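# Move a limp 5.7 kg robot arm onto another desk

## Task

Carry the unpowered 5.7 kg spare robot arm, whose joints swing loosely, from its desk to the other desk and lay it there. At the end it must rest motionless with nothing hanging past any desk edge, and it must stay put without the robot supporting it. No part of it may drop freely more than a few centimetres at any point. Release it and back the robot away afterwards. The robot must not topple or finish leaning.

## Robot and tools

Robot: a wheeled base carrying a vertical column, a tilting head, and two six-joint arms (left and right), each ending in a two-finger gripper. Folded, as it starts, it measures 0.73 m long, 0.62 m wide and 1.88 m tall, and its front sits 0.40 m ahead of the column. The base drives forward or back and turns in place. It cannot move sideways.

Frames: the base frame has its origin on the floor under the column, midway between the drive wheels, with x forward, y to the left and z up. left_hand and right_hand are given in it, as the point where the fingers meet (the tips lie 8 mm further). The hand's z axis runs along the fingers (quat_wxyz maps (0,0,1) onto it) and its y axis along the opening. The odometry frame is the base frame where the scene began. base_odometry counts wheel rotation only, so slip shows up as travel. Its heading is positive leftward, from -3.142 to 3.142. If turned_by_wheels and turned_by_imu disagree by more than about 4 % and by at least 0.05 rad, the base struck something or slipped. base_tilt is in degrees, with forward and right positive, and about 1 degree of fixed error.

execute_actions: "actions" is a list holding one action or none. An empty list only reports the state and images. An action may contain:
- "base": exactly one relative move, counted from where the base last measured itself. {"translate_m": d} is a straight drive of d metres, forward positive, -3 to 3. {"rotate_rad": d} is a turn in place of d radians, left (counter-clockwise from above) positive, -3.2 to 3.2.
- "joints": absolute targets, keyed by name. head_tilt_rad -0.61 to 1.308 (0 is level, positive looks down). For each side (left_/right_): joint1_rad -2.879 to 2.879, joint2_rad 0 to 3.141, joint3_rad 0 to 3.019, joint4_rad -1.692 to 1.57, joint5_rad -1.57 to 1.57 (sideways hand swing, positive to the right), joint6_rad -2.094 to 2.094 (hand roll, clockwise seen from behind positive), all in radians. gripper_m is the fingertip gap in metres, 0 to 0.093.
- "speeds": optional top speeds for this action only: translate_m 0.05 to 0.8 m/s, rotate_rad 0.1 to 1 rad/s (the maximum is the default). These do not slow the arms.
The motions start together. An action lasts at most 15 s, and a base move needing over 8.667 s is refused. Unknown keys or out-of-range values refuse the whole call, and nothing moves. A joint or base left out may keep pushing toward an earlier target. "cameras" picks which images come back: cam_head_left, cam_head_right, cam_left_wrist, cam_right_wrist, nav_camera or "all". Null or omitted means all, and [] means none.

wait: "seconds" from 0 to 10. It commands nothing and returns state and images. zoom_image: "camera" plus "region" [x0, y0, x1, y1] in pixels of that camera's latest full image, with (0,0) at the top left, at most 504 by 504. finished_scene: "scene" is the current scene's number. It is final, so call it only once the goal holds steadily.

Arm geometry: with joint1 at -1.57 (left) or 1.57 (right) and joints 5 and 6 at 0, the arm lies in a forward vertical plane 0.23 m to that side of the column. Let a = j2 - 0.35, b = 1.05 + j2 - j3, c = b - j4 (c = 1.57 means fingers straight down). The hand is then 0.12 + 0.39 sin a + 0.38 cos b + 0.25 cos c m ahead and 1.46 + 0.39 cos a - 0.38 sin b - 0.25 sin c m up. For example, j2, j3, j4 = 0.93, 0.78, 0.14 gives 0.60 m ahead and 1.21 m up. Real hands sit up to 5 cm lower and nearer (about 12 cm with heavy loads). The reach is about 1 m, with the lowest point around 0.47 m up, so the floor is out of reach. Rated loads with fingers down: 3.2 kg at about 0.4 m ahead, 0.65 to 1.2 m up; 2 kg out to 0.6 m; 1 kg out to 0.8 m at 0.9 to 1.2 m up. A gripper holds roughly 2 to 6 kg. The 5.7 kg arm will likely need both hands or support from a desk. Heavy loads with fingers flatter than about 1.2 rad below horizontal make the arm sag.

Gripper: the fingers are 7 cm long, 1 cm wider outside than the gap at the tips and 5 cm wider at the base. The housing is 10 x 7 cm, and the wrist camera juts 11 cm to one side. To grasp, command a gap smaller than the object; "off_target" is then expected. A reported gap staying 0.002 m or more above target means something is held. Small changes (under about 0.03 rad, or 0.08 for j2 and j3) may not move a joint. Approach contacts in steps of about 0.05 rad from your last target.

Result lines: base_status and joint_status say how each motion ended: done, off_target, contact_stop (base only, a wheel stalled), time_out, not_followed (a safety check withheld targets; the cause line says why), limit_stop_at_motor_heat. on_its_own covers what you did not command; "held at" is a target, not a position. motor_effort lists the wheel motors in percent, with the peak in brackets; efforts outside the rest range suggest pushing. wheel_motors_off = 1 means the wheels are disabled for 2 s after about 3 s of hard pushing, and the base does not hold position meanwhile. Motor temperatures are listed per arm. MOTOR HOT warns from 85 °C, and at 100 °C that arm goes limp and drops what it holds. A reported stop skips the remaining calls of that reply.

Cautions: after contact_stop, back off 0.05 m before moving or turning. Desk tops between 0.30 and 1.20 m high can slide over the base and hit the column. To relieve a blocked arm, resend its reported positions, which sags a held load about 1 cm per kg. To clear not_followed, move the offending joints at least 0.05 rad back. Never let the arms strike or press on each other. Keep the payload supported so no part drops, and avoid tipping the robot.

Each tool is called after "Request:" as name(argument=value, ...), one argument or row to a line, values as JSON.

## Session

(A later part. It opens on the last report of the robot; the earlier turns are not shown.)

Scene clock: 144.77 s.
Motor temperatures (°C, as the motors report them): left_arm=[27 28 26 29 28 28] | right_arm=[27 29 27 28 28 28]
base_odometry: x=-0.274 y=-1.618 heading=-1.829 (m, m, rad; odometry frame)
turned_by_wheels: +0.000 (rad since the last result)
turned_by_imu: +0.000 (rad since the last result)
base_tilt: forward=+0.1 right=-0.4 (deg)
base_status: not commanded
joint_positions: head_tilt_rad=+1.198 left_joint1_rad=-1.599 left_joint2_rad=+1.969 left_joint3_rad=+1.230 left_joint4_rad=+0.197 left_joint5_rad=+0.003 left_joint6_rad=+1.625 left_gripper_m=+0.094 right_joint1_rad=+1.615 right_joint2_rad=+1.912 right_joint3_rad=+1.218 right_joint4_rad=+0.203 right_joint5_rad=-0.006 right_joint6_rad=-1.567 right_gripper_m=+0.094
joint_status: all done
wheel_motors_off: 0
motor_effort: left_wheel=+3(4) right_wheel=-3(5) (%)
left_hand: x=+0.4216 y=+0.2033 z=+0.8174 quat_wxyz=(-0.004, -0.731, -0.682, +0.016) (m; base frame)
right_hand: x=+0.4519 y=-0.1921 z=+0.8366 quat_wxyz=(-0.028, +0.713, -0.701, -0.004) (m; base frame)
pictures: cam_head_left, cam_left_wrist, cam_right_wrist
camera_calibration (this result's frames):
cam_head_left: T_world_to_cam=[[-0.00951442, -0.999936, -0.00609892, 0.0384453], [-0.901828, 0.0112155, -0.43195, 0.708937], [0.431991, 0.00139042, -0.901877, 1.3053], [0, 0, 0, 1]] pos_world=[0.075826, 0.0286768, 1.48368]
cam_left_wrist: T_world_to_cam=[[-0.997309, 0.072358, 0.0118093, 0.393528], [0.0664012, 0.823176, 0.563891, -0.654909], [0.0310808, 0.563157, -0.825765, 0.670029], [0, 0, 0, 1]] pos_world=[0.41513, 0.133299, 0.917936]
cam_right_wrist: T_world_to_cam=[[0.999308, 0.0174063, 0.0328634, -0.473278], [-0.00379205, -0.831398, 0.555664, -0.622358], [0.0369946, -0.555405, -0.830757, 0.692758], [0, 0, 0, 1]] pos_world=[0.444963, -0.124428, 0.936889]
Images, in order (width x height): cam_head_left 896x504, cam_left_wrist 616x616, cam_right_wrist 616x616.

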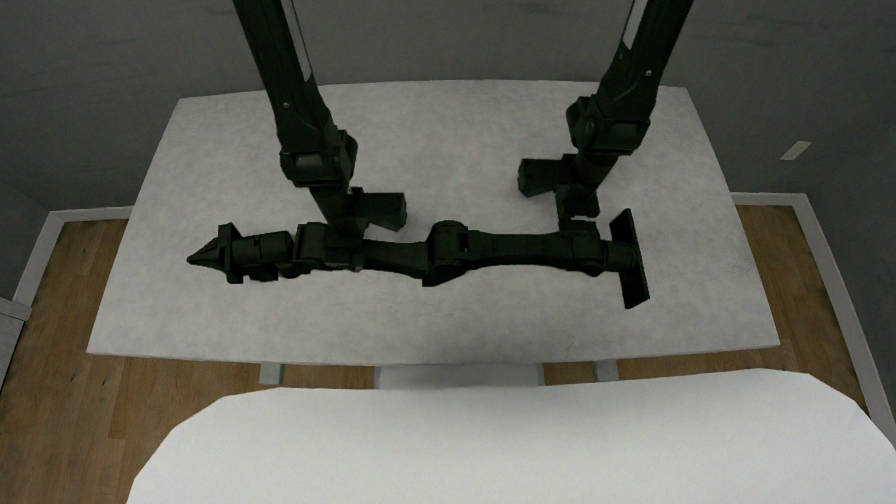

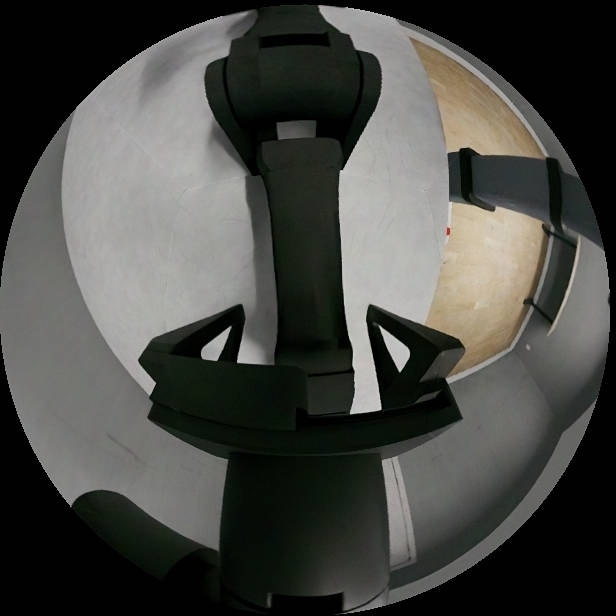

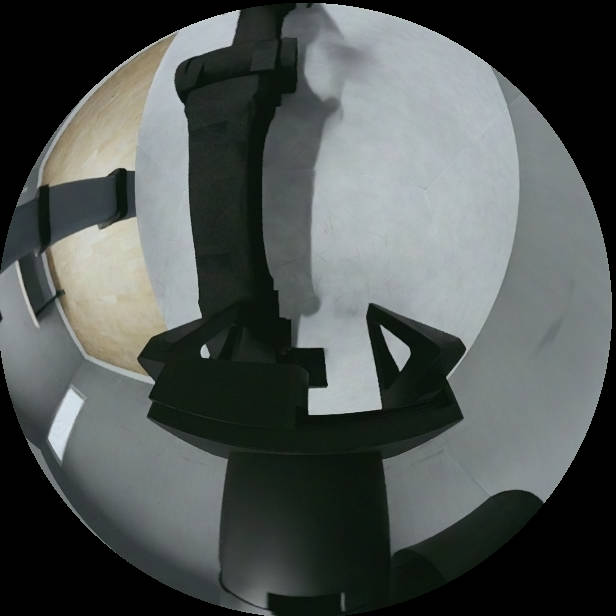

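Request:
execute_actions(
  actions=[
    {"joints":{"right_joint1_rad":1.59,"right_joint2_rad":1.903,"right_joint3_rad":1.116,"right_joint4_rad":0.266}},
  ],
  cameras=["cam_head_left","cam_right_wrist"],
)

Scene clock: 153.93 s.
Motor temperatures (°C, as the motors report them): left_arm=[27 29 26 29 28 28] | right_arm=[27 29 27 28 28 28]
base_odometry: x=-0.274 y=-1.618 heading=-1.829 (m, m, rad; odometry frame)
turned_by_wheels: +0.000 (rad since the last result)
turned_by_imu: +0.000 (rad since the last result)
base_tilt: forward=+0.1 right=-0.4 (deg)
base_status: not commanded
joint_positions: head_tilt_rad=+1.198 left_joint1_rad=-1.599 left_joint2_rad=+1.969 left_joint3_rad=+1.230 left_joint4_rad=+0.197 left_joint5_rad=+0.003 left_joint6_rad=+1.625 left_gripper_m=+0.094 right_joint1_rad=+1.593 right_joint2_rad=+1.904 right_joint3_rad=+1.114 right_joint4_rad=+0.259 right_joint5_rad=-0.002 right_joint6_rad=-1.565 right_gripper_m=+0.094
joint_status: all done
wheel_motors_off: 0
motor_effort: left_wheel=+3(4) right_wheel=-3(3) (%)
left_hand: x=+0.4216 y=+0.2033 z=+0.8174 quat_wxyz=(-0.004, -0.731, -0.682, +0.016) (m; base frame)
right_hand: x=+0.4060 y=-0.2098 z=+0.8471 quat_wxyz=(-0.005, +0.709, -0.705, -0.010) (m; base frame)
pictures: cam_head_left, cam_right_wrist
camera_calibration (this result's frames):
cam_head_left: T_world_to_cam=[[-0.00951443, -0.999936, -0.00609892, 0.0384453], [-0.901828, 0.0112155, -0.43195, 0.708937], [0.431991, 0.00139042, -0.901877, 1.3053], [0, 0, 0, 1]] pos_world=[0.075826, 0.0286768, 1.48368]
cam_right_wrist: T_world_to_cam=[[0.999945, 0.0060652, -0.00857323, -0.395039], [0.00989608, -0.817435, 0.575936, -0.662901], [-0.00351489, -0.575989, -0.81745, 0.694097], [0, 0, 0, 1]] pos_world=[0.404017, -0.139691, 0.945792]
Images, in order (width x height): cam_head_left 896x504, cam_right_wrist 616x616.

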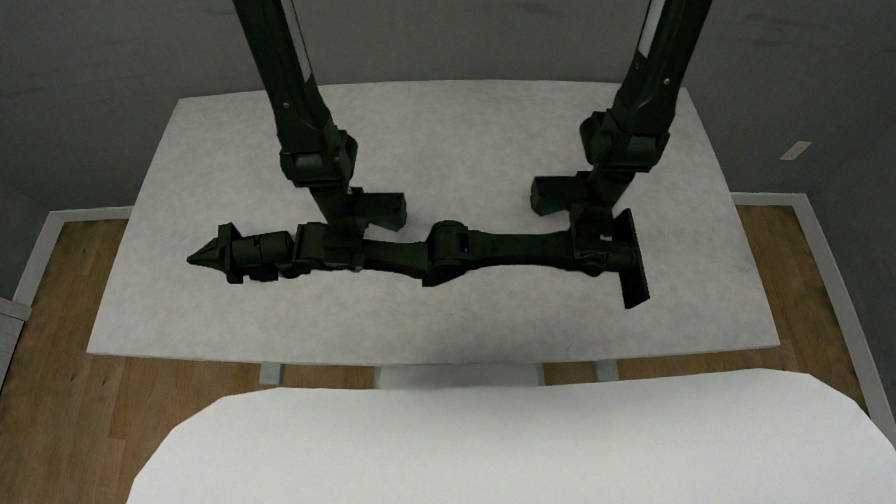

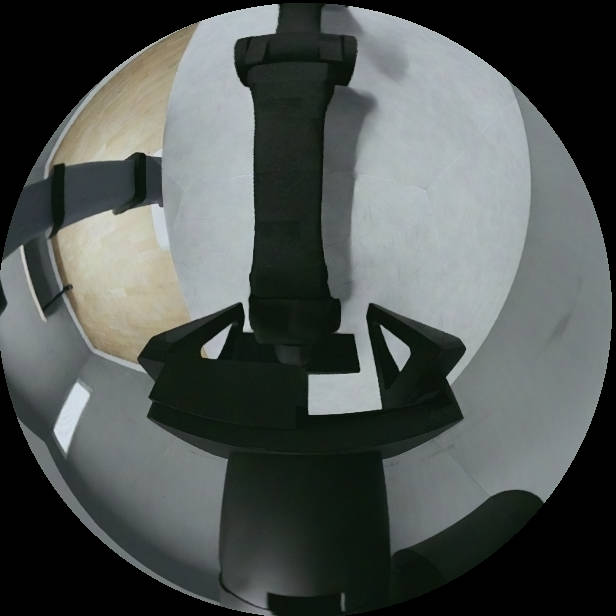

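Request:
execute_actions(
  actions=[
    {"joints":{"right_joint2_rad":2.101,"right_joint3_rad":1.296,"right_joint4_rad":0.285,"left_joint2_rad":2.081,"left_joint3_rad":1.361,"left_joint4_rad":0.2}},
  ],
  cameras=["cam_head_left","cam_left_wrist","cam_right_wrist"],
)

Scene clock: 164.03 s.
Motor temperatures (°C, as the motors report them): left_arm=[27 29 26 29 28 28] | right_arm=[27 29 27 28 28 28]
base_odometry: x=-0.274 y=-1.618 heading=-1.829 (m, m, rad; odometry frame)
turned_by_wheels: +0.000 (rad since the last result)
turned_by_imu: +0.000 (rad since the last result)
base_tilt: forward=+0.2 right=-0.3 (deg)
base_status: not commanded
joint_positions: head_tilt_rad=+1.198 left_joint1_rad=-1.599 left_joint2_rad=+2.086 left_joint3_rad=+1.358 left_joint4_rad=+0.194 left_joint5_rad=+0.003 left_joint6_rad=+1.623 left_gripper_m=+0.094 right_joint1_rad=+1.593 right_joint2_rad=+2.011 right_joint3_rad=+1.238 right_joint4_rad=+0.267 right_joint5_rad=-0.006 right_joint6_rad=-1.565 right_gripper_m=+0.094
joint_status: all done
wheel_motors_off: 0
motor_effort: left_wheel=+4(4) right_wheel=-2(3) (%)
left_hand: x=+0.4223 y=+0.2022 z=+0.7718 quat_wxyz=(-0.006, -0.730, -0.683, +0.014) (m; base frame)
right_hand: x=+0.4168 y=-0.2082 z=+0.8041 quat_wxyz=(-0.015, +0.709, -0.705, -0.003) (m; base frame)
pictures: cam_head_left, cam_left_wrist, cam_right_wrist
camera_calibration (this result's frames):
cam_head_left: T_world_to_cam=[[-0.00951444, -0.999936, -0.0060989, 0.0384453], [-0.901829, 0.0112155, -0.431948, 0.708934], [0.431989, 0.00139042, -0.901878, 1.3053], [0, 0, 0, 1]] pos_world=[0.0758259, 0.0286768, 1.48368]
cam_left_wrist: T_world_to_cam=[[-0.997543, 0.0699002, 0.00466196, 0.401032], [0.0603191, 0.823155, 0.564603, -0.626325], [0.0356284, 0.563497, -0.825349, 0.630625], [0, 0, 0, 1]] pos_world=[0.415358, 0.132175, 0.872242]
cam_right_wrist: T_world_to_cam=[[0.999838, 0.00595801, 0.0169675, -0.426716], [-0.00482627, -0.820006, 0.572334, -0.62843], [0.0173235, -0.572323, -0.819845, 0.654014], [0, 0, 0, 1]] pos_world=[0.412284, -0.138467, 0.903102]
Images, in order (width x height): cam_head_left 896x504, cam_left_wrist 616x616, cam_right_wrist 616x616.

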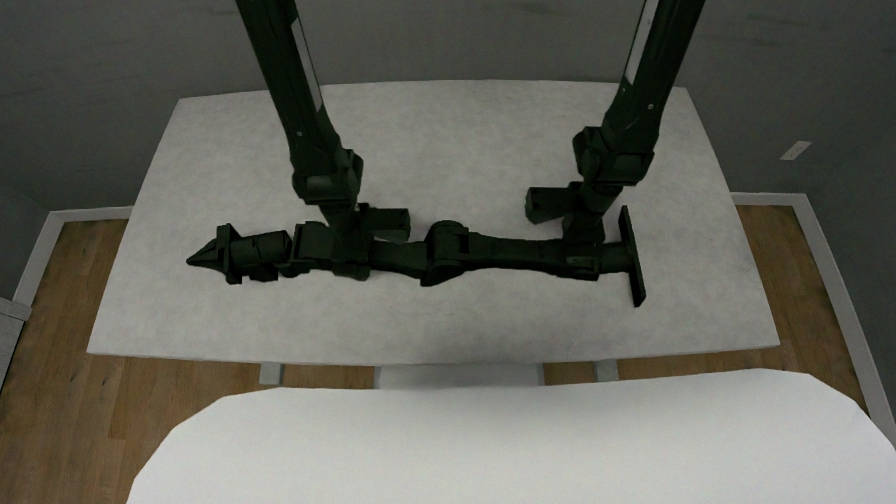

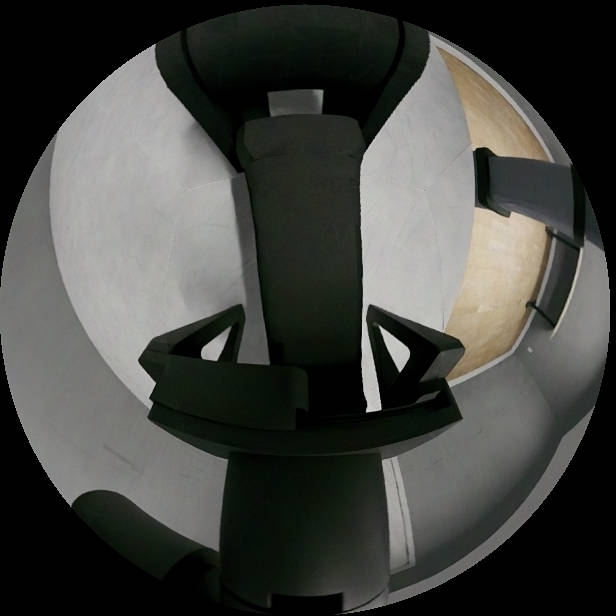

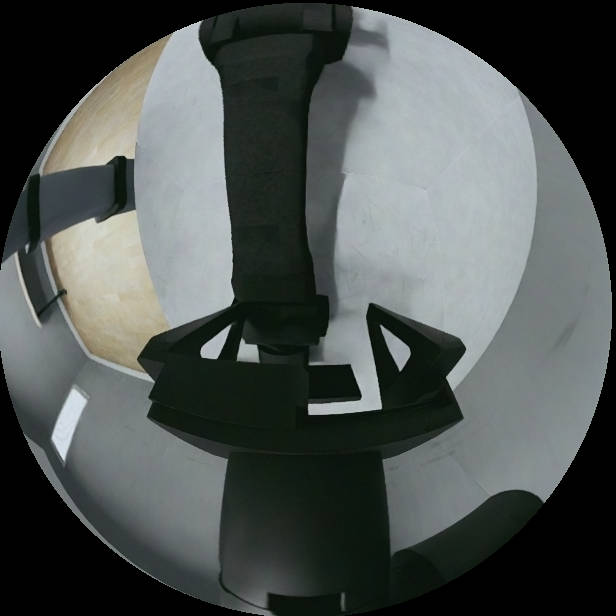

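Request:
execute_actions(
  actions=[
    {"joints":{"right_joint1_rad":1.64,"right_joint2_rad":1.93,"right_joint3_rad":1.116,"right_joint4_rad":0.32}},
  ],
  cameras=["cam_head_left","cam_right_wrist"],
)

Scene clock: 174.40 s.
Motor temperatures (°C, as the motors report them): left_arm=[27 29 26 29 28 28] | right_arm=[27 28 27 28 28 28]
base_odometry: x=-0.274 y=-1.618 heading=-1.829 (m, m, rad; odometry frame)
turned_by_wheels: +0.000 (rad since the last result)
turned_by_imu: +0.000 (rad since the last result)
base_tilt: forward=+0.1 right=-0.3 (deg)
base_status: not commanded
joint_positions: head_tilt_rad=+1.198 left_joint1_rad=-1.599 left_joint2_rad=+2.086 left_joint3_rad=+1.358 left_joint4_rad=+0.194 left_joint5_rad=+0.003 left_joint6_rad=+1.623 left_gripper_m=+0.094 right_joint1_rad=+1.646 right_joint2_rad=+1.935 right_joint3_rad=+1.118 right_joint4_rad=+0.308 right_joint5_rad=+0.001 right_joint6_rad=-1.569 right_gripper_m=+0.094
joint_status: all done
wheel_motors_off: 0
motor_effort: left_wheel=+4(4) right_wheel=-2(3) (%)
left_hand: x=+0.4223 y=+0.2022 z=+0.7718 quat_wxyz=(-0.006, -0.730, -0.683, +0.014) (m; base frame)
right_hand: x=+0.4006 y=-0.1735 z=+0.8393 quat_wxyz=(-0.028, +0.719, -0.694, -0.018) (m; base frame)
pictures: cam_head_left, cam_right_wrist
camera_calibration (this result's frames):
cam_head_left: T_world_to_cam=[[-0.00951444, -0.999936, -0.0060989, 0.0384453], [-0.901829, 0.0112155, -0.431948, 0.708934], [0.431989, 0.00139042, -0.901878, 1.3053], [0, 0, 0, 1]] pos_world=[0.0758258, 0.0286768, 1.48368]
cam_right_wrist: T_world_to_cam=[[0.999257, 0.0354787, 0.015052, -0.404323], [0.021742, -0.84143, 0.539928, -0.607351], [0.0318211, -0.539199, -0.841577, 0.72115], [0, 0, 0, 1]] pos_world=[0.394279, -0.107855, 0.940915]
Images, in order (width x height): cam_head_left 896x504, cam_right_wrist 616x616.

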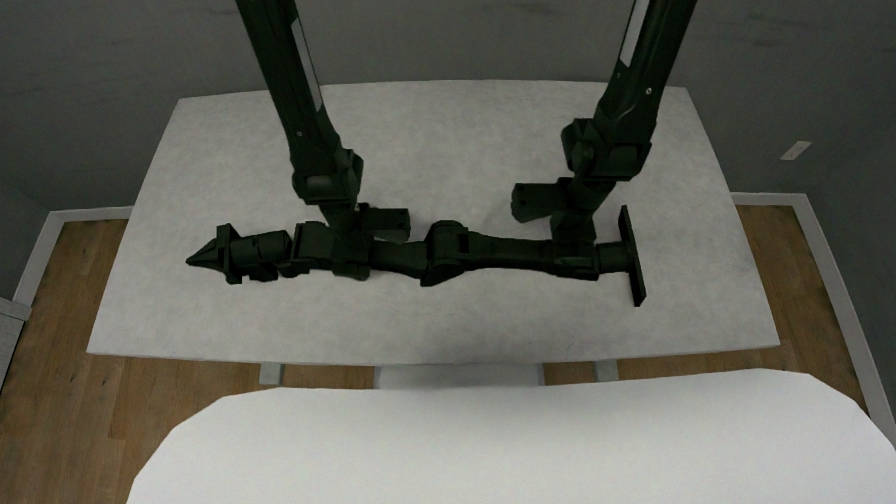

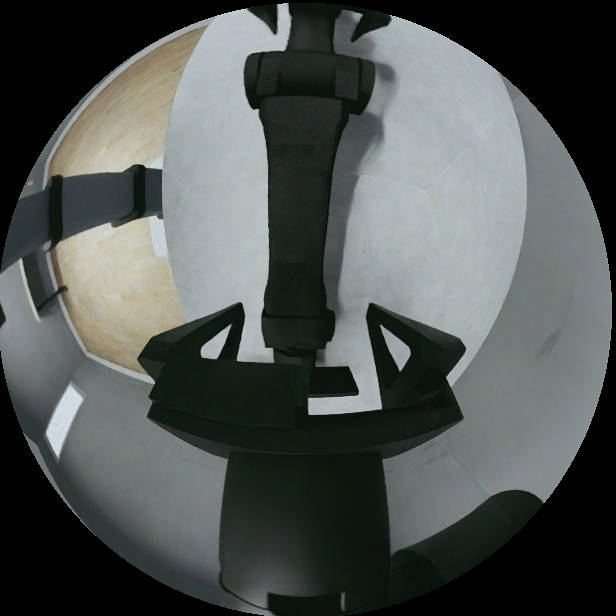

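Request:
execute_actions(
  actions=[
    {"joints":{"right_joint1_rad":1.61,"right_joint2_rad":2.044,"right_joint3_rad":1.2,"right_joint4_rad":0.313}},
  ],
  cameras=["cam_right_wrist"],
)

Scene clock: 179.33 s.
Motor temperatures (°C, as the motors report them): left_arm=[27 29 26 29 28 28] | right_arm=[27 29 27 28 28 28]
base_odometry: x=-0.274 y=-1.618 heading=-1.829 (m, m, rad; odometry frame)
turned_by_wheels: +0.000 (rad since the last result)
turned_by_imu: +0.000 (rad since the last result)
base_tilt: forward=+0.2 right=-0.3 (deg)
base_status: not commanded
joint_positions: head_tilt_rad=+1.198 left_joint1_rad=-1.599 left_joint2_rad=+2.086 left_joint3_rad=+1.358 left_joint4_rad=+0.194 left_joint5_rad=+0.003 left_joint6_rad=+1.623 left_gripper_m=+0.094 right_joint1_rad=+1.607 right_joint2_rad=+2.038 right_joint3_rad=+1.209 right_joint4_rad=+0.308 right_joint5_rad=+0.000 right_joint6_rad=-1.569 right_gripper_m=+0.094
joint_status: all done
wheel_motors_off: 0
motor_effort: left_wheel=+3(3) right_wheel=-3(3) (%)
left_hand: x=+0.4223 y=+0.2022 z=+0.7718 quat_wxyz=(-0.006, -0.730, -0.683, +0.014) (m; base frame)
right_hand: x=+0.3910 y=-0.1989 z=+0.7999 quat_wxyz=(-0.012, +0.713, -0.701, -0.010) (m; base frame)
pictures: cam_right_wrist
camera_calibration (this result's frames):
cam_right_wrist: T_world_to_cam=[[0.999849, 0.0172852, 0.00198543, -0.386719], [0.0131143, -0.823702, 0.566872, -0.621869], [0.0114339, -0.56676, -0.823804, 0.662888], [0, 0, 0, 1]] pos_world=[0.387236, -0.129852, 0.899377]
Images, in order (width x height): cam_right_wrist 616x616.

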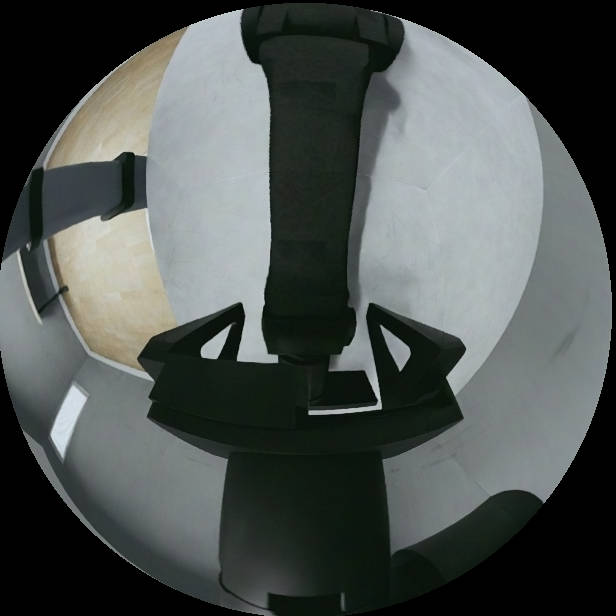

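Request:
execute_actions(
  actions=[
    {"joints":{"right_joint1_rad":1.64,"right_joint2_rad":2.143,"right_joint3_rad":1.325,"right_joint4_rad":0.295}},
  ],
  cameras=["cam_head_left","cam_right_wrist"],
)

Scene clock: 184.87 s.
Motor temperatures (°C, as the motors report them): left_arm=[27 29 26 29 28 28] | right_arm=[27 29 27 28 28 28]
base_odometry: x=-0.274 y=-1.618 heading=-1.829 (m, m, rad; odometry frame)
turned_by_wheels: +0.000 (rad since the last result)
turned_by_imu: +0.000 (rad since the last result)
base_tilt: forward=+0.1 right=-0.4 (deg)
base_status: not commanded
joint_positions: head_tilt_rad=+1.198 left_joint1_rad=-1.599 left_joint2_rad=+2.086 left_joint3_rad=+1.358 left_joint4_rad=+0.194 left_joint5_rad=+0.003 left_joint6_rad=+1.623 left_gripper_m=+0.094 right_joint1_rad=+1.643 right_joint2_rad=+2.146 right_joint3_rad=+1.326 right_joint4_rad=+0.303 right_joint5_rad=+0.000 right_joint6_rad=-1.569 right_gripper_m=+0.094
joint_status: all done
wheel_motors_off: 0
motor_effort: left_wheel=+3(3) right_wheel=-2(3) (%)
left_hand: x=+0.4223 y=+0.2022 z=+0.7718 quat_wxyz=(-0.006, -0.730, -0.683, +0.014) (m; base frame)
right_hand: x=+0.3875 y=-0.1707 z=+0.7594 quat_wxyz=(-0.024, +0.719, -0.694, -0.020) (m; base frame)
pictures: cam_head_left, cam_right_wrist
camera_calibration (this result's frames):
cam_head_left: T_world_to_cam=[[-0.00951444, -0.999936, -0.0060989, 0.0384453], [-0.901829, 0.0112155, -0.431948, 0.708934], [0.431989, 0.00139042, -0.901878, 1.3053], [0, 0, 0, 1]] pos_world=[0.0758258, 0.0286768, 1.48368]
cam_right_wrist: T_world_to_cam=[[0.999376, 0.0347068, 0.00659515, -0.383928], [0.0256153, -0.840445, 0.541292, -0.563918], [0.0243294, -0.540785, -0.840809, 0.657849], [0, 0, 0, 1]] pos_world=[0.382128, -0.104862, 0.860901]
Images, in order (width x height): cam_head_left 896x504, cam_right_wrist 616x616.

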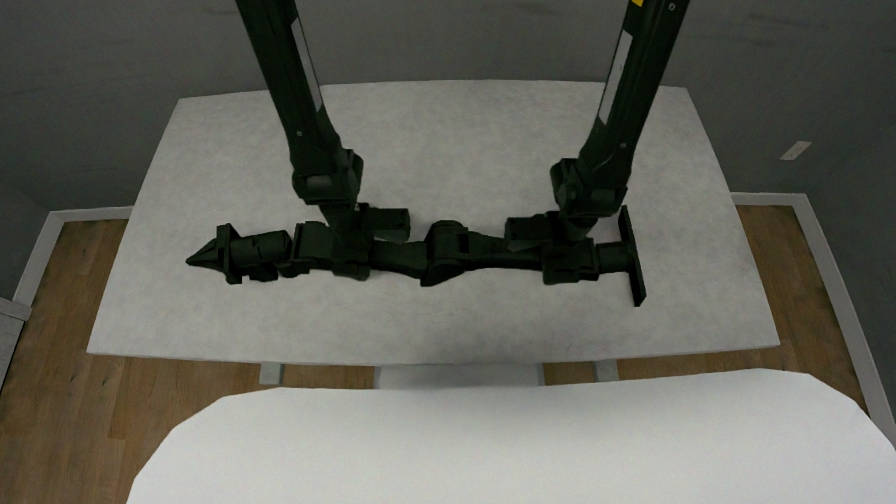

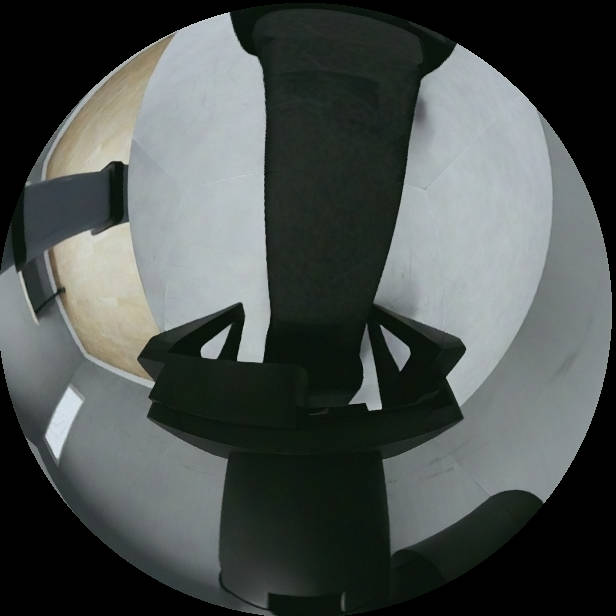

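Request:
execute_actions(
  actions=[
    {"joints":{"right_joint2_rad":2.2,"right_joint3_rad":1.415,"right_joint4_rad":0.27,"left_joint2_rad":2.15,"left_joint3_rad":1.445,"left_joint4_rad":0.19}},
  ],
  cameras=["cam_head_left","cam_left_wrist","cam_right_wrist"],
)

Scene clock: 190.13 s.
Motor temperatures (°C, as the motors report them): left_arm=[27 29 26 29 28 28] | right_arm=[27 29 27 28 28 28]
base_odometry: x=-0.274 y=-1.618 heading=-1.829 (m, m, rad; odometry frame)
turned_by_wheels: +0.000 (rad since the last result)
turned_by_imu: +0.000 (rad since the last result)
base_tilt: forward=+0.2 right=-0.4 (deg)
base_status: not commanded
joint_positions: head_tilt_rad=+1.198 left_joint1_rad=-1.601 left_joint2_rad=+2.099 left_joint3_rad=+1.388 left_joint4_rad=+0.186 left_joint5_rad=-0.006 left_joint6_rad=+1.618 left_gripper_m=+0.094 right_joint1_rad=+1.643 right_joint2_rad=+2.195 right_joint3_rad=+1.414 right_joint4_rad=+0.279 right_joint5_rad=+0.000 right_joint6_rad=-1.569 right_gripper_m=+0.094
joint_status: all done
wheel_motors_off: 0
motor_effort: left_wheel=+3(4) right_wheel=-2(3) (%)
left_hand: x=+0.4304 y=+0.2026 z=+0.7657 quat_wxyz=(-0.006, -0.729, -0.685, +0.007) (m; base frame)
right_hand: x=+0.4010 y=-0.1688 z=+0.7370 quat_wxyz=(-0.030, +0.719, -0.695, -0.015) (m; base frame)
pictures: cam_head_left, cam_left_wrist, cam_right_wrist
camera_calibration (this result's frames):
cam_head_left: T_world_to_cam=[[-0.00951444, -0.999936, -0.0060989, 0.0384453], [-0.901829, 0.0112155, -0.431948, 0.708934], [0.431989, 0.00139042, -0.901878, 1.3053], [0, 0, 0, 1]] pos_world=[0.0758259, 0.0286768, 1.48368]
cam_left_wrist: T_world_to_cam=[[-0.997803, 0.0661006, -0.00435832, 0.416884], [0.0517603, 0.819011, 0.571438, -0.62437], [0.0413419, 0.569957, -0.820634, 0.617721], [0, 0, 0, 1]] pos_world=[0.422748, 0.131735, 0.865528]
cam_right_wrist: T_world_to_cam=[[0.999185, 0.0337228, 0.0222033, -0.408925], [0.0163512, -0.84077, 0.541145, -0.546831], [0.0369168, -0.540341, -0.840636, 0.634676], [0, 0, 0, 1]] pos_world=[0.394103, -0.103028, 0.838526]
Images, in order (width x height): cam_head_left 896x504, cam_left_wrist 616x616, cam_right_wrist 616x616.

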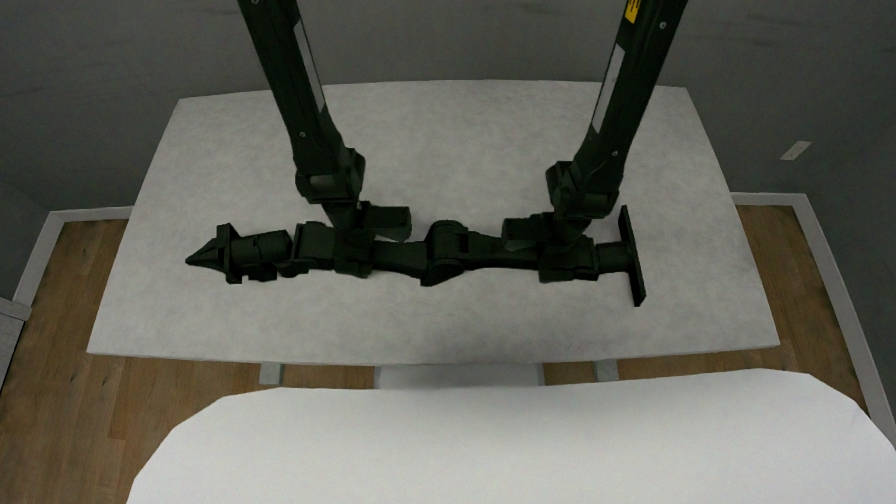

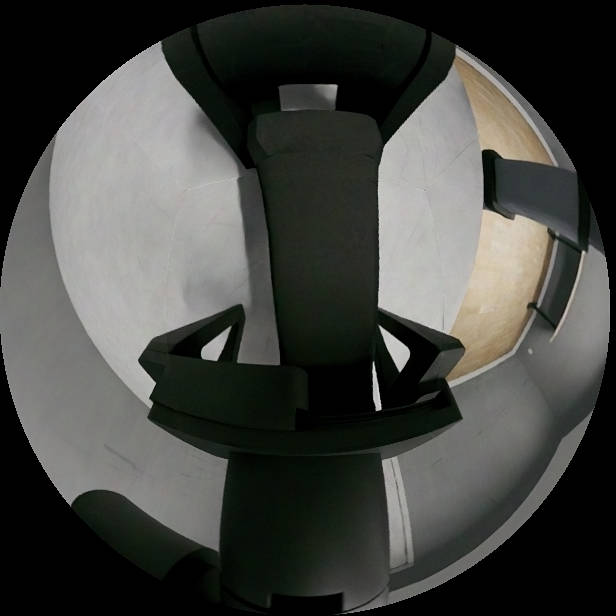

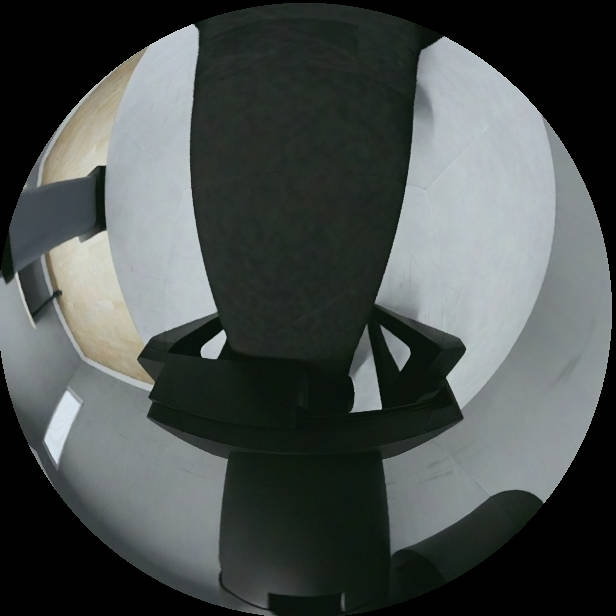

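Request:
execute_actions(
  actions=[
    {"joints":{"left_joint2_rad":2.09,"left_joint3_rad":1.37,"left_joint4_rad":0.19,"left_gripper_m":0.0,"right_gripper_m":0.0}},
  ],
  cameras=["cam_head_left","cam_left_wrist","cam_right_wrist"],
)

Scene clock: 196.03 s.
Motor temperatures (°C, as the motors report them): left_arm=[27 29 26 29 28 28] | right_arm=[27 29 27 28 28 28]
base_odometry: x=-0.274 y=-1.618 heading=-1.829 (m, m, rad; odometry frame)
turned_by_wheels: +0.000 (rad since the last result)
turned_by_imu: +0.000 (rad since the last result)
base_tilt: forward=+0.1 right=-0.3 (deg)
base_status: not commanded
joint_positions: head_tilt_rad=+1.198 left_joint1_rad=-1.602 left_joint2_rad=+2.099 left_joint3_rad=+1.365 left_joint4_rad=+0.189 left_joint5_rad=-0.001 left_joint6_rad=+1.592 left_gripper_m=+0.054 right_joint1_rad=+1.643 right_joint2_rad=+2.200 right_joint3_rad=+1.411 right_joint4_rad=+0.271 right_joint5_rad=+0.000 right_joint6_rad=-1.570 right_gripper_m=+0.062
joint_status: left_gripper_m off_target (ended at +0.054, target +0.000); right_gripper_m off_target (ended at +0.062, target +0.000); the others done
wheel_motors_off: 0
motor_effort: left_wheel=+5(7) right_wheel=-2(2) (%)
left_hand: x=+0.4169 y=+0.2011 z=+0.7674 quat_wxyz=(-0.001, -0.720, -0.694, +0.017) (m; base frame)
right_hand: x=+0.3936 y=-0.1690 z=+0.7361 quat_wxyz=(-0.024, +0.719, -0.694, -0.020) (m; base frame)
pictures: cam_head_left, cam_left_wrist, cam_right_wrist
camera_calibration (this result's frames):
cam_head_left: T_world_to_cam=[[-0.0095146, -0.999936, -0.00609865, 0.0384449], [-0.90184, 0.0112155, -0.431924, 0.708897], [0.431965, 0.00139042, -0.901889, 1.30532], [0, 0, 0, 1]] pos_world=[0.0758243, 0.0286768, 1.48368]
cam_left_wrist: T_world_to_cam=[[-0.999023, 0.0412715, 0.0158081, 0.393547], [0.0429666, 0.823228, 0.566083, -0.61649], [0.0103494, 0.566209, -0.824197, 0.636916], [0, 0, 0, 1]] pos_world=[0.413059, 0.130641, 0.867707]
cam_right_wrist: T_world_to_cam=[[0.999337, 0.0358722, 0.00628609, -0.389503], [0.0267622, -0.840404, 0.5413, -0.550515], [0.0247005, -0.540773, -0.840806, 0.63889], [0, 0, 0, 1]] pos_world=[0.388197, -0.103188, 0.837625]
Images, in order (width x height): cam_head_left 896x504, cam_left_wrist 616x616, cam_right_wrist 616x616.

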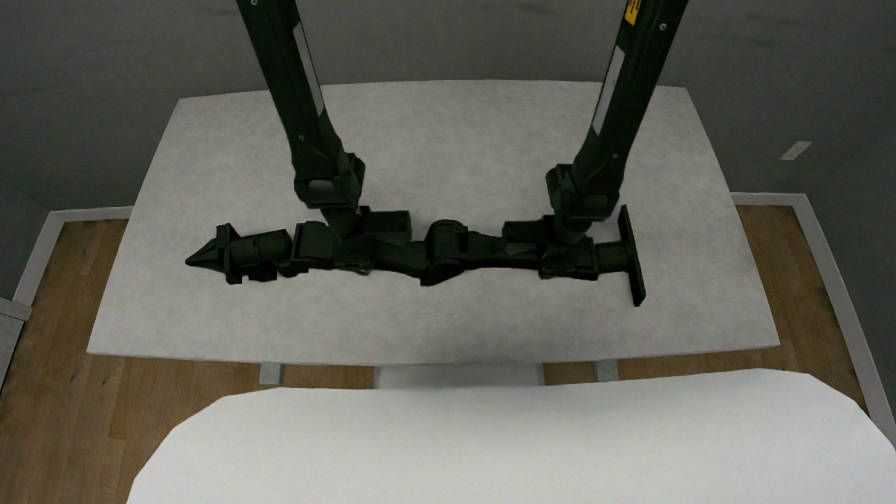

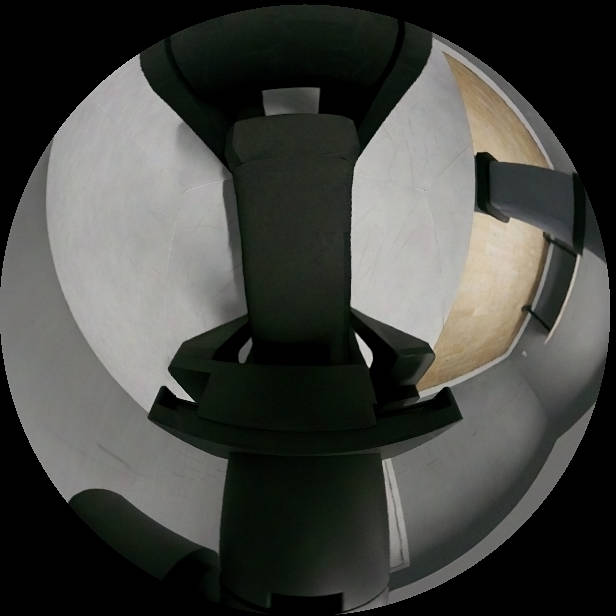

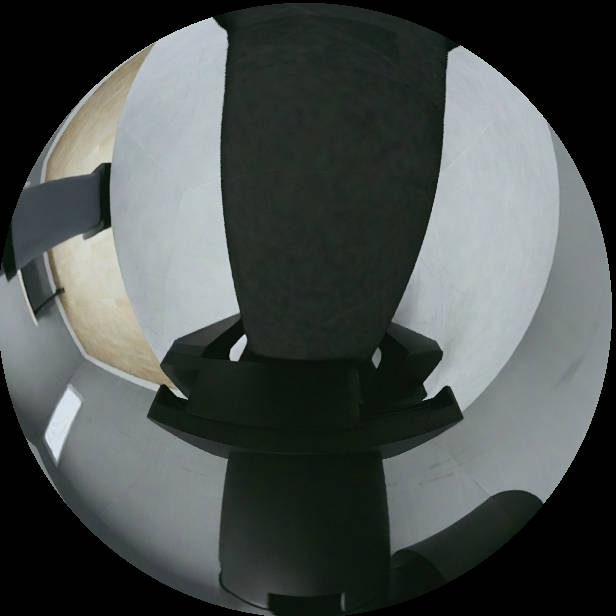

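Request:
execute_actions(
  actions=[
    {"joints":{"right_joint2_rad":2.11,"right_joint3_rad":1.29,"right_joint4_rad":0.29,"left_joint2_rad":1.99,"left_joint3_rad":1.25,"left_joint4_rad":0.21}},
  ],
  cameras=["cam_head_left","nav_camera"],
)

Scene clock: 199.90 s.
Motor temperatures (°C, as the motors report them): left_arm=[27 29 26 29 28 28] | right_arm=[27 29 27 28 28 28]
base_odometry: x=-0.274 y=-1.618 heading=-1.829 (m, m, rad; odometry frame)
turned_by_wheels: +0.000 (rad since the last result)
turned_by_imu: +0.000 (rad since the last result)
base_tilt: forward=+0.3 right=-0.4 (deg)
base_status: not commanded
joint_positions: head_tilt_rad=+1.198 left_joint1_rad=-1.599 left_joint2_rad=+2.060 left_joint3_rad=+1.283 left_joint4_rad=+0.204 left_joint5_rad=+0.009 left_joint6_rad=+1.601 left_gripper_m=+0.053 right_joint1_rad=+1.648 right_joint2_rad=+2.191 right_joint3_rad=+1.349 right_joint4_rad=+0.293 right_joint5_rad=-0.014 right_joint6_rad=-1.553 right_gripper_m=+0.062
joint_status: all done
wheel_motors_off: 0
motor_effort: left_wheel=+3(5) right_wheel=-3(4) (%)
left_hand: x=+0.3960 y=+0.2024 z=+0.7863 quat_wxyz=(+0.006, -0.722, -0.691, +0.030) (m; base frame)
right_hand: x=+0.3668 y=-0.1646 z=+0.7455 quat_wxyz=(-0.019, +0.714, -0.699, -0.038) (m; base frame)
pictures: cam_head_left, nav_camera
camera_calibration (this result's frames):
cam_head_left: T_world_to_cam=[[-0.0095146, -0.999936, -0.00609864, 0.0384449], [-0.90184, 0.0112155, -0.431924, 0.708897], [0.431965, 0.00139042, -0.901889, 1.30532], [0, 0, 0, 1]] pos_world=[0.0758243, 0.0286768, 1.48368]
Images, in order (width x height): cam_head_left 896x504, nav_camera 896x504.

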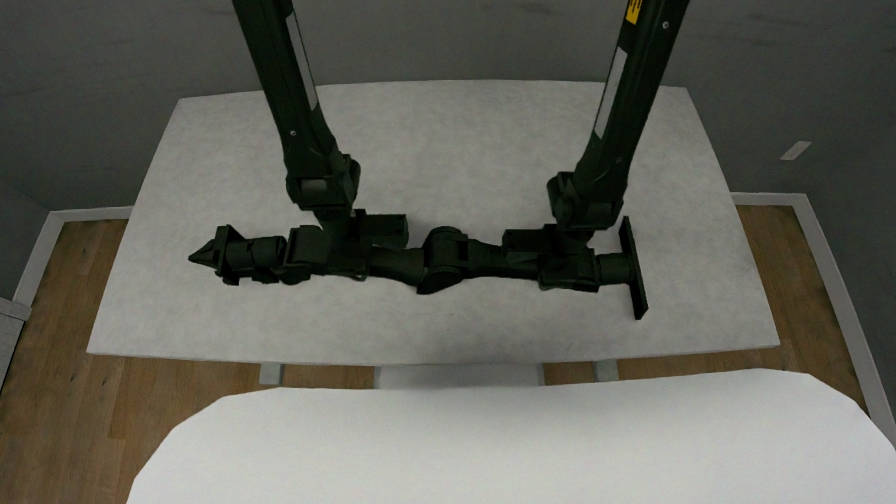

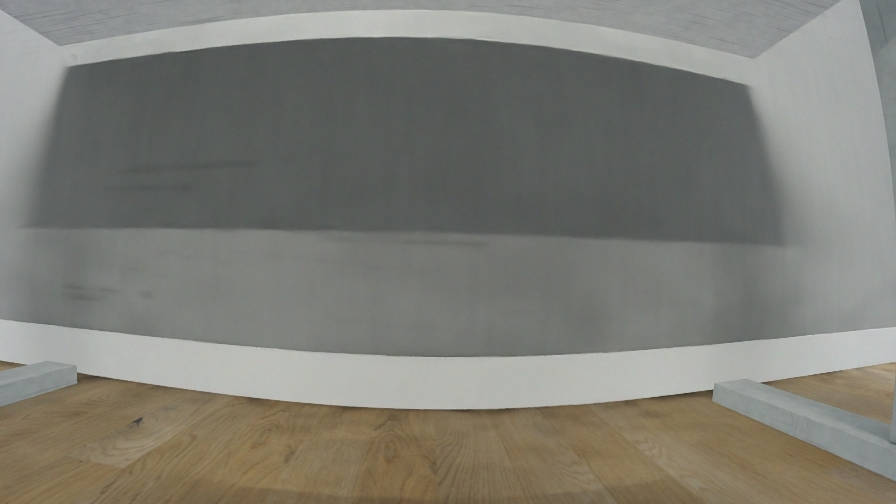

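Request:
execute_actions(
  actions=[
    {"joints":{"right_joint2_rad":2.0,"right_joint3_rad":1.24,"right_joint4_rad":0.27,"left_joint2_rad":1.9,"left_joint3_rad":1.21,"left_joint4_rad":0.21}},
  ],
  cameras=["cam_head_left","cam_left_wrist","cam_right_wrist"],
)

Scene clock: 204.07 s.
Motor temperatures (°C, as the motors report them): left_arm=[27 30 27 29 28 28] | right_arm=[27 30 28 28 28 28]
base_odometry: x=-0.274 y=-1.618 heading=-1.829 (m, m, rad; odometry frame)
turned_by_wheels: +0.000 (rad since the last result)
turned_by_imu: +0.000 (rad since the last result)
base_tilt: forward=+0.1 right=-0.4 (deg)
base_status: not commanded
joint_positions: head_tilt_rad=+1.198 left_joint1_rad=-1.599 left_joint2_rad=+1.971 left_joint3_rad=+1.229 left_joint4_rad=+0.204 left_joint5_rad=+0.014 left_joint6_rad=+1.592 left_gripper_m=+0.053 right_joint1_rad=+1.649 right_joint2_rad=+2.083 right_joint3_rad=+1.283 right_joint4_rad=+0.283 right_joint5_rad=-0.009 right_joint6_rad=-1.569 right_gripper_m=+0.062
joint_status: all done
wheel_motors_off: 0
motor_effort: left_wheel=+3(4) right_wheel=-4(4) (%)
left_hand: x=+0.4218 y=+0.2020 z=+0.8171 quat_wxyz=(-0.009, -0.719, -0.694, +0.018) (m; base frame)
right_hand: x=+0.3993 y=-0.1659 z=+0.7812 quat_wxyz=(-0.029, +0.719, -0.694, -0.025) (m; base frame)
pictures: cam_head_left, cam_left_wrist, cam_right_wrist
camera_calibration (this result's frames):
cam_head_left: T_world_to_cam=[[-0.0095146, -0.999936, -0.00609864, 0.0384449], [-0.90184, 0.0112155, -0.431924, 0.708897], [0.431965, 0.00139042, -0.901889, 1.30532], [0, 0, 0, 1]] pos_world=[0.0758243, 0.0286768, 1.48368]
cam_left_wrist: T_world_to_cam=[[-0.999206, 0.0390535, 0.00792067, 0.404556], [0.0368643, 0.830456, 0.555863, -0.636047], [0.0151306, 0.555713, -0.831236, 0.683185], [0, 0, 0, 1]] pos_world=[0.417345, 0.132755, 0.918239]
cam_right_wrist: T_world_to_cam=[[0.999301, 0.0367798, 0.00670831, -0.395748], [0.027636, -0.847536, 0.530018, -0.565174], [0.0251795, -0.529462, -0.84796, 0.685612], [0, 0, 0, 1]] pos_world=[0.393827, -0.101444, 0.883579]
Images, in order (width x height): cam_head_left 896x504, cam_left_wrist 616x616, cam_right_wrist 616x616.

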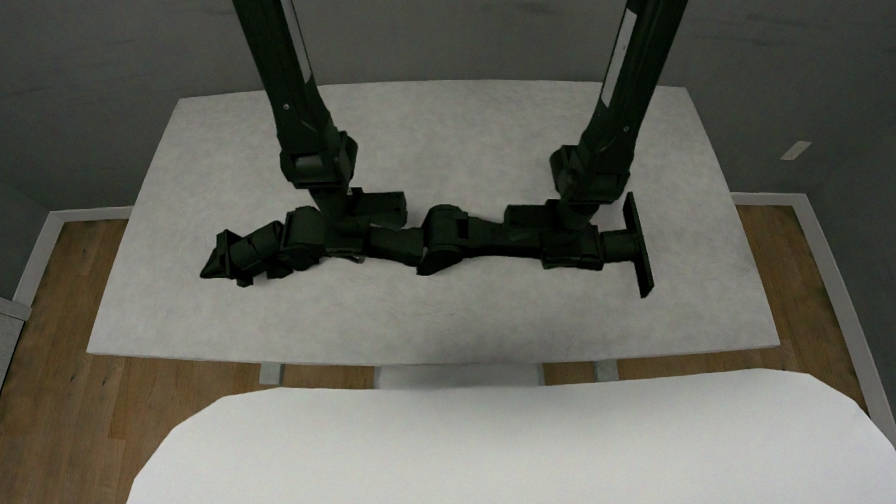

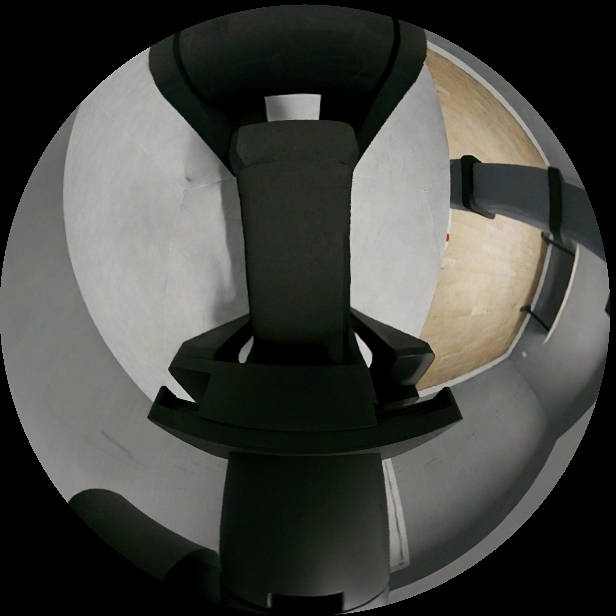

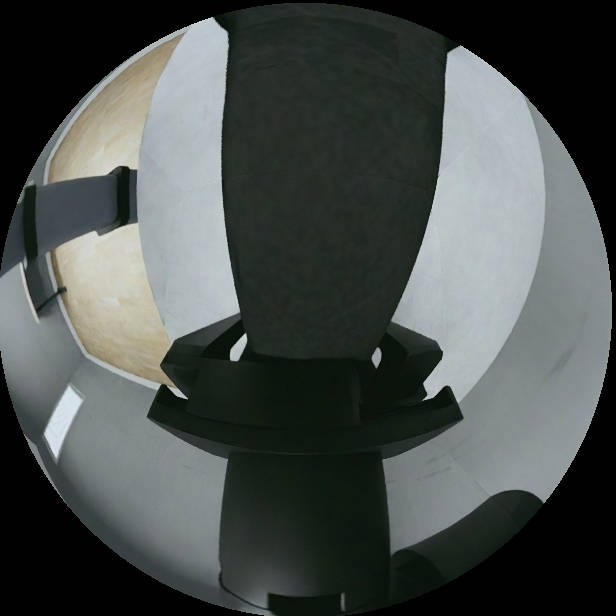

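Request:
execute_actions(
  actions=[
    {"joints":{"right_joint2_rad":1.88,"right_joint3_rad":1.13,"right_joint4_rad":0.26,"left_joint2_rad":1.78,"left_joint3_rad":1.08,"left_joint4_rad":0.21}},
  ],
  cameras=["cam_head_left"],
)

Request:
execute_actions(
  actions=[
    {"joints":{"right_joint2_rad":1.76,"right_joint3_rad":1.01,"right_joint4_rad":0.25,"left_joint2_rad":1.66,"left_joint3_rad":0.96,"left_joint4_rad":0.21}},
  ],
  cameras=["cam_head_left"],
)

Scene clock: 209.40 s.
Motor temperatures (°C, as the motors report them): left_arm=[27 30 27 29 28 28] | right_arm=[27 31 28 28 28 28]
base_odometry: x=-0.274 y=-1.618 heading=-1.829 (m, m, rad; odometry frame)
turned_by_wheels: +0.000 (rad since the last result)
turned_by_imu: +0.000 (rad since the last result)
base_tilt: forward=+0.0 right=-0.3 (deg)
base_status: not commanded
joint_positions: head_tilt_rad=+1.198 left_joint1_rad=-1.599 left_joint2_rad=+1.859 left_joint3_rad=+1.107 left_joint4_rad=+0.204 left_joint5_rad=+0.019 left_joint6_rad=+1.583 left_gripper_m=+0.053 right_joint1_rad=+1.654 right_joint2_rad=+1.971 right_joint3_rad=+1.164 right_joint4_rad=+0.273 right_joint5_rad=-0.007 right_joint6_rad=-1.575 right_gripper_m=+0.062
joint_status: all done
wheel_motors_off: 0
motor_effort: left_wheel=+3(5) right_wheel=-4(4) (%)
left_hand: x=+0.4149 y=+0.2020 z=+0.8609 quat_wxyz=(-0.007, -0.716, -0.697, +0.024) (m; base frame)
right_hand: x=+0.3972 y=-0.1657 z=+0.8249 quat_wxyz=(-0.024, +0.723, -0.690, -0.031) (m; base frame)
pictures: cam_head_left
camera_calibration (this result's frames):
cam_head_left: T_world_to_cam=[[-0.0095146, -0.999936, -0.00609864, 0.0384449], [-0.90184, 0.0112155, -0.431924, 0.708897], [0.431965, 0.00139042, -0.901889, 1.30532], [0, 0, 0, 1]] pos_world=[0.0758243, 0.0286768, 1.48368]
Images, in order (width x height): cam_head_left 896x504.

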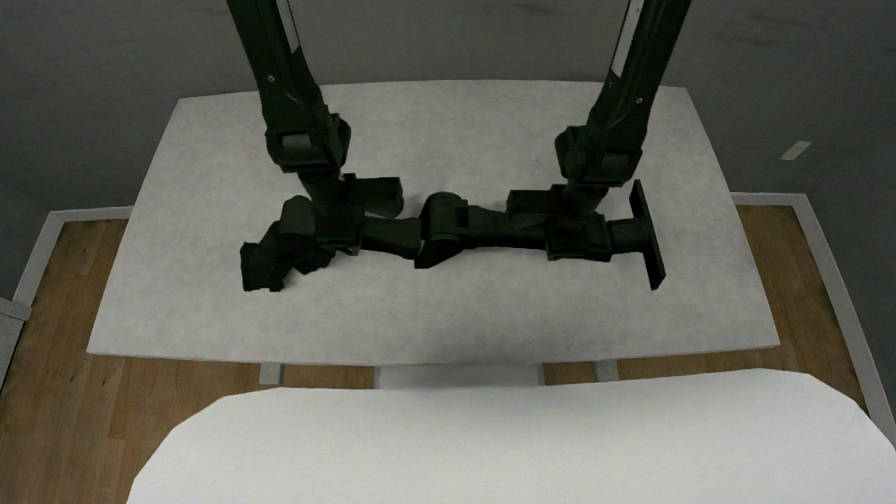

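Scene clock: 210.33 s.
Motor temperatures (°C, as the motors report them): left_arm=[27 31 27 29 28 28] | right_arm=[27 31 28 28 28 28]
base_odometry: x=-0.274 y=-1.618 heading=-1.829 (m, m, rad; odometry frame)
turned_by_wheels: +0.000 (rad since the last result)
turned_by_imu: +0.000 (rad since the last result)
base_tilt: forward=+0.2 right=-0.3 (deg)
base_status: not commanded
joint_positions: head_tilt_rad=+1.198 left_joint1_rad=-1.603 left_joint2_rad=+1.749 left_joint3_rad=+0.998 left_joint4_rad=+0.205 left_joint5_rad=+0.023 left_joint6_rad=+1.578 left_gripper_m=+0.053 right_joint1_rad=+1.657 right_joint2_rad=+1.850 right_joint3_rad=+1.044 right_joint4_rad=+0.265 right_joint5_rad=-0.002 right_joint6_rad=-1.582 right_gripper_m=+0.062
joint_status: all done
wheel_motors_off: 0
motor_effort: left_wheel=+3(4) right_wheel=-4(5) (%)
left_hand: x=+0.4110 y=+0.1999 z=+0.9030 quat_wxyz=(-0.010, -0.715, -0.699, +0.026) (m; base frame)
right_hand: x=+0.3962 y=-0.1676 z=+0.8715 quat_wxyz=(-0.021, +0.726, -0.687, -0.033) (m; base frame)
pictures: cam_head_left
camera_calibration (this result's frames):
cam_head_left: T_world_to_cam=[[-0.0095146, -0.999936, -0.00609864, 0.0384449], [-0.90184, 0.0112155, -0.431924, 0.708897], [0.431965, 0.00139042, -0.901889, 1.30532], [0, 0, 0, 1]] pos_world=[0.0758243, 0.0286768, 1.48368]
Images, in order (width x height): cam_head_left 896x504.

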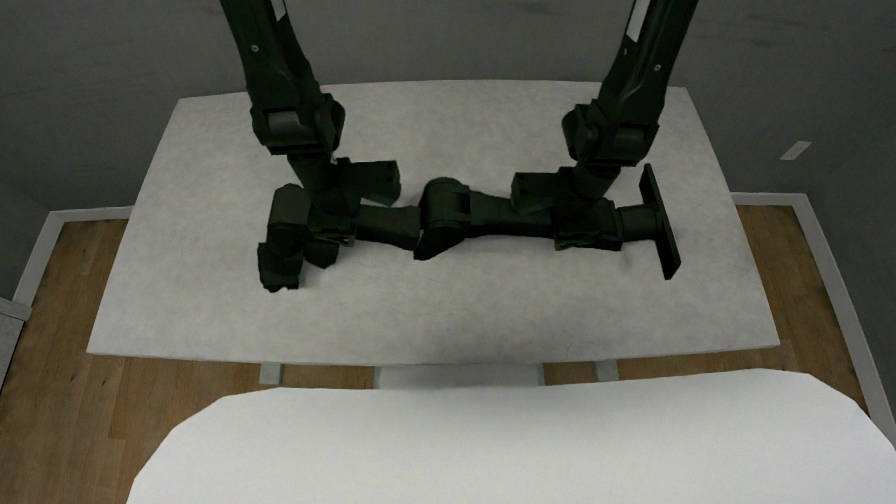

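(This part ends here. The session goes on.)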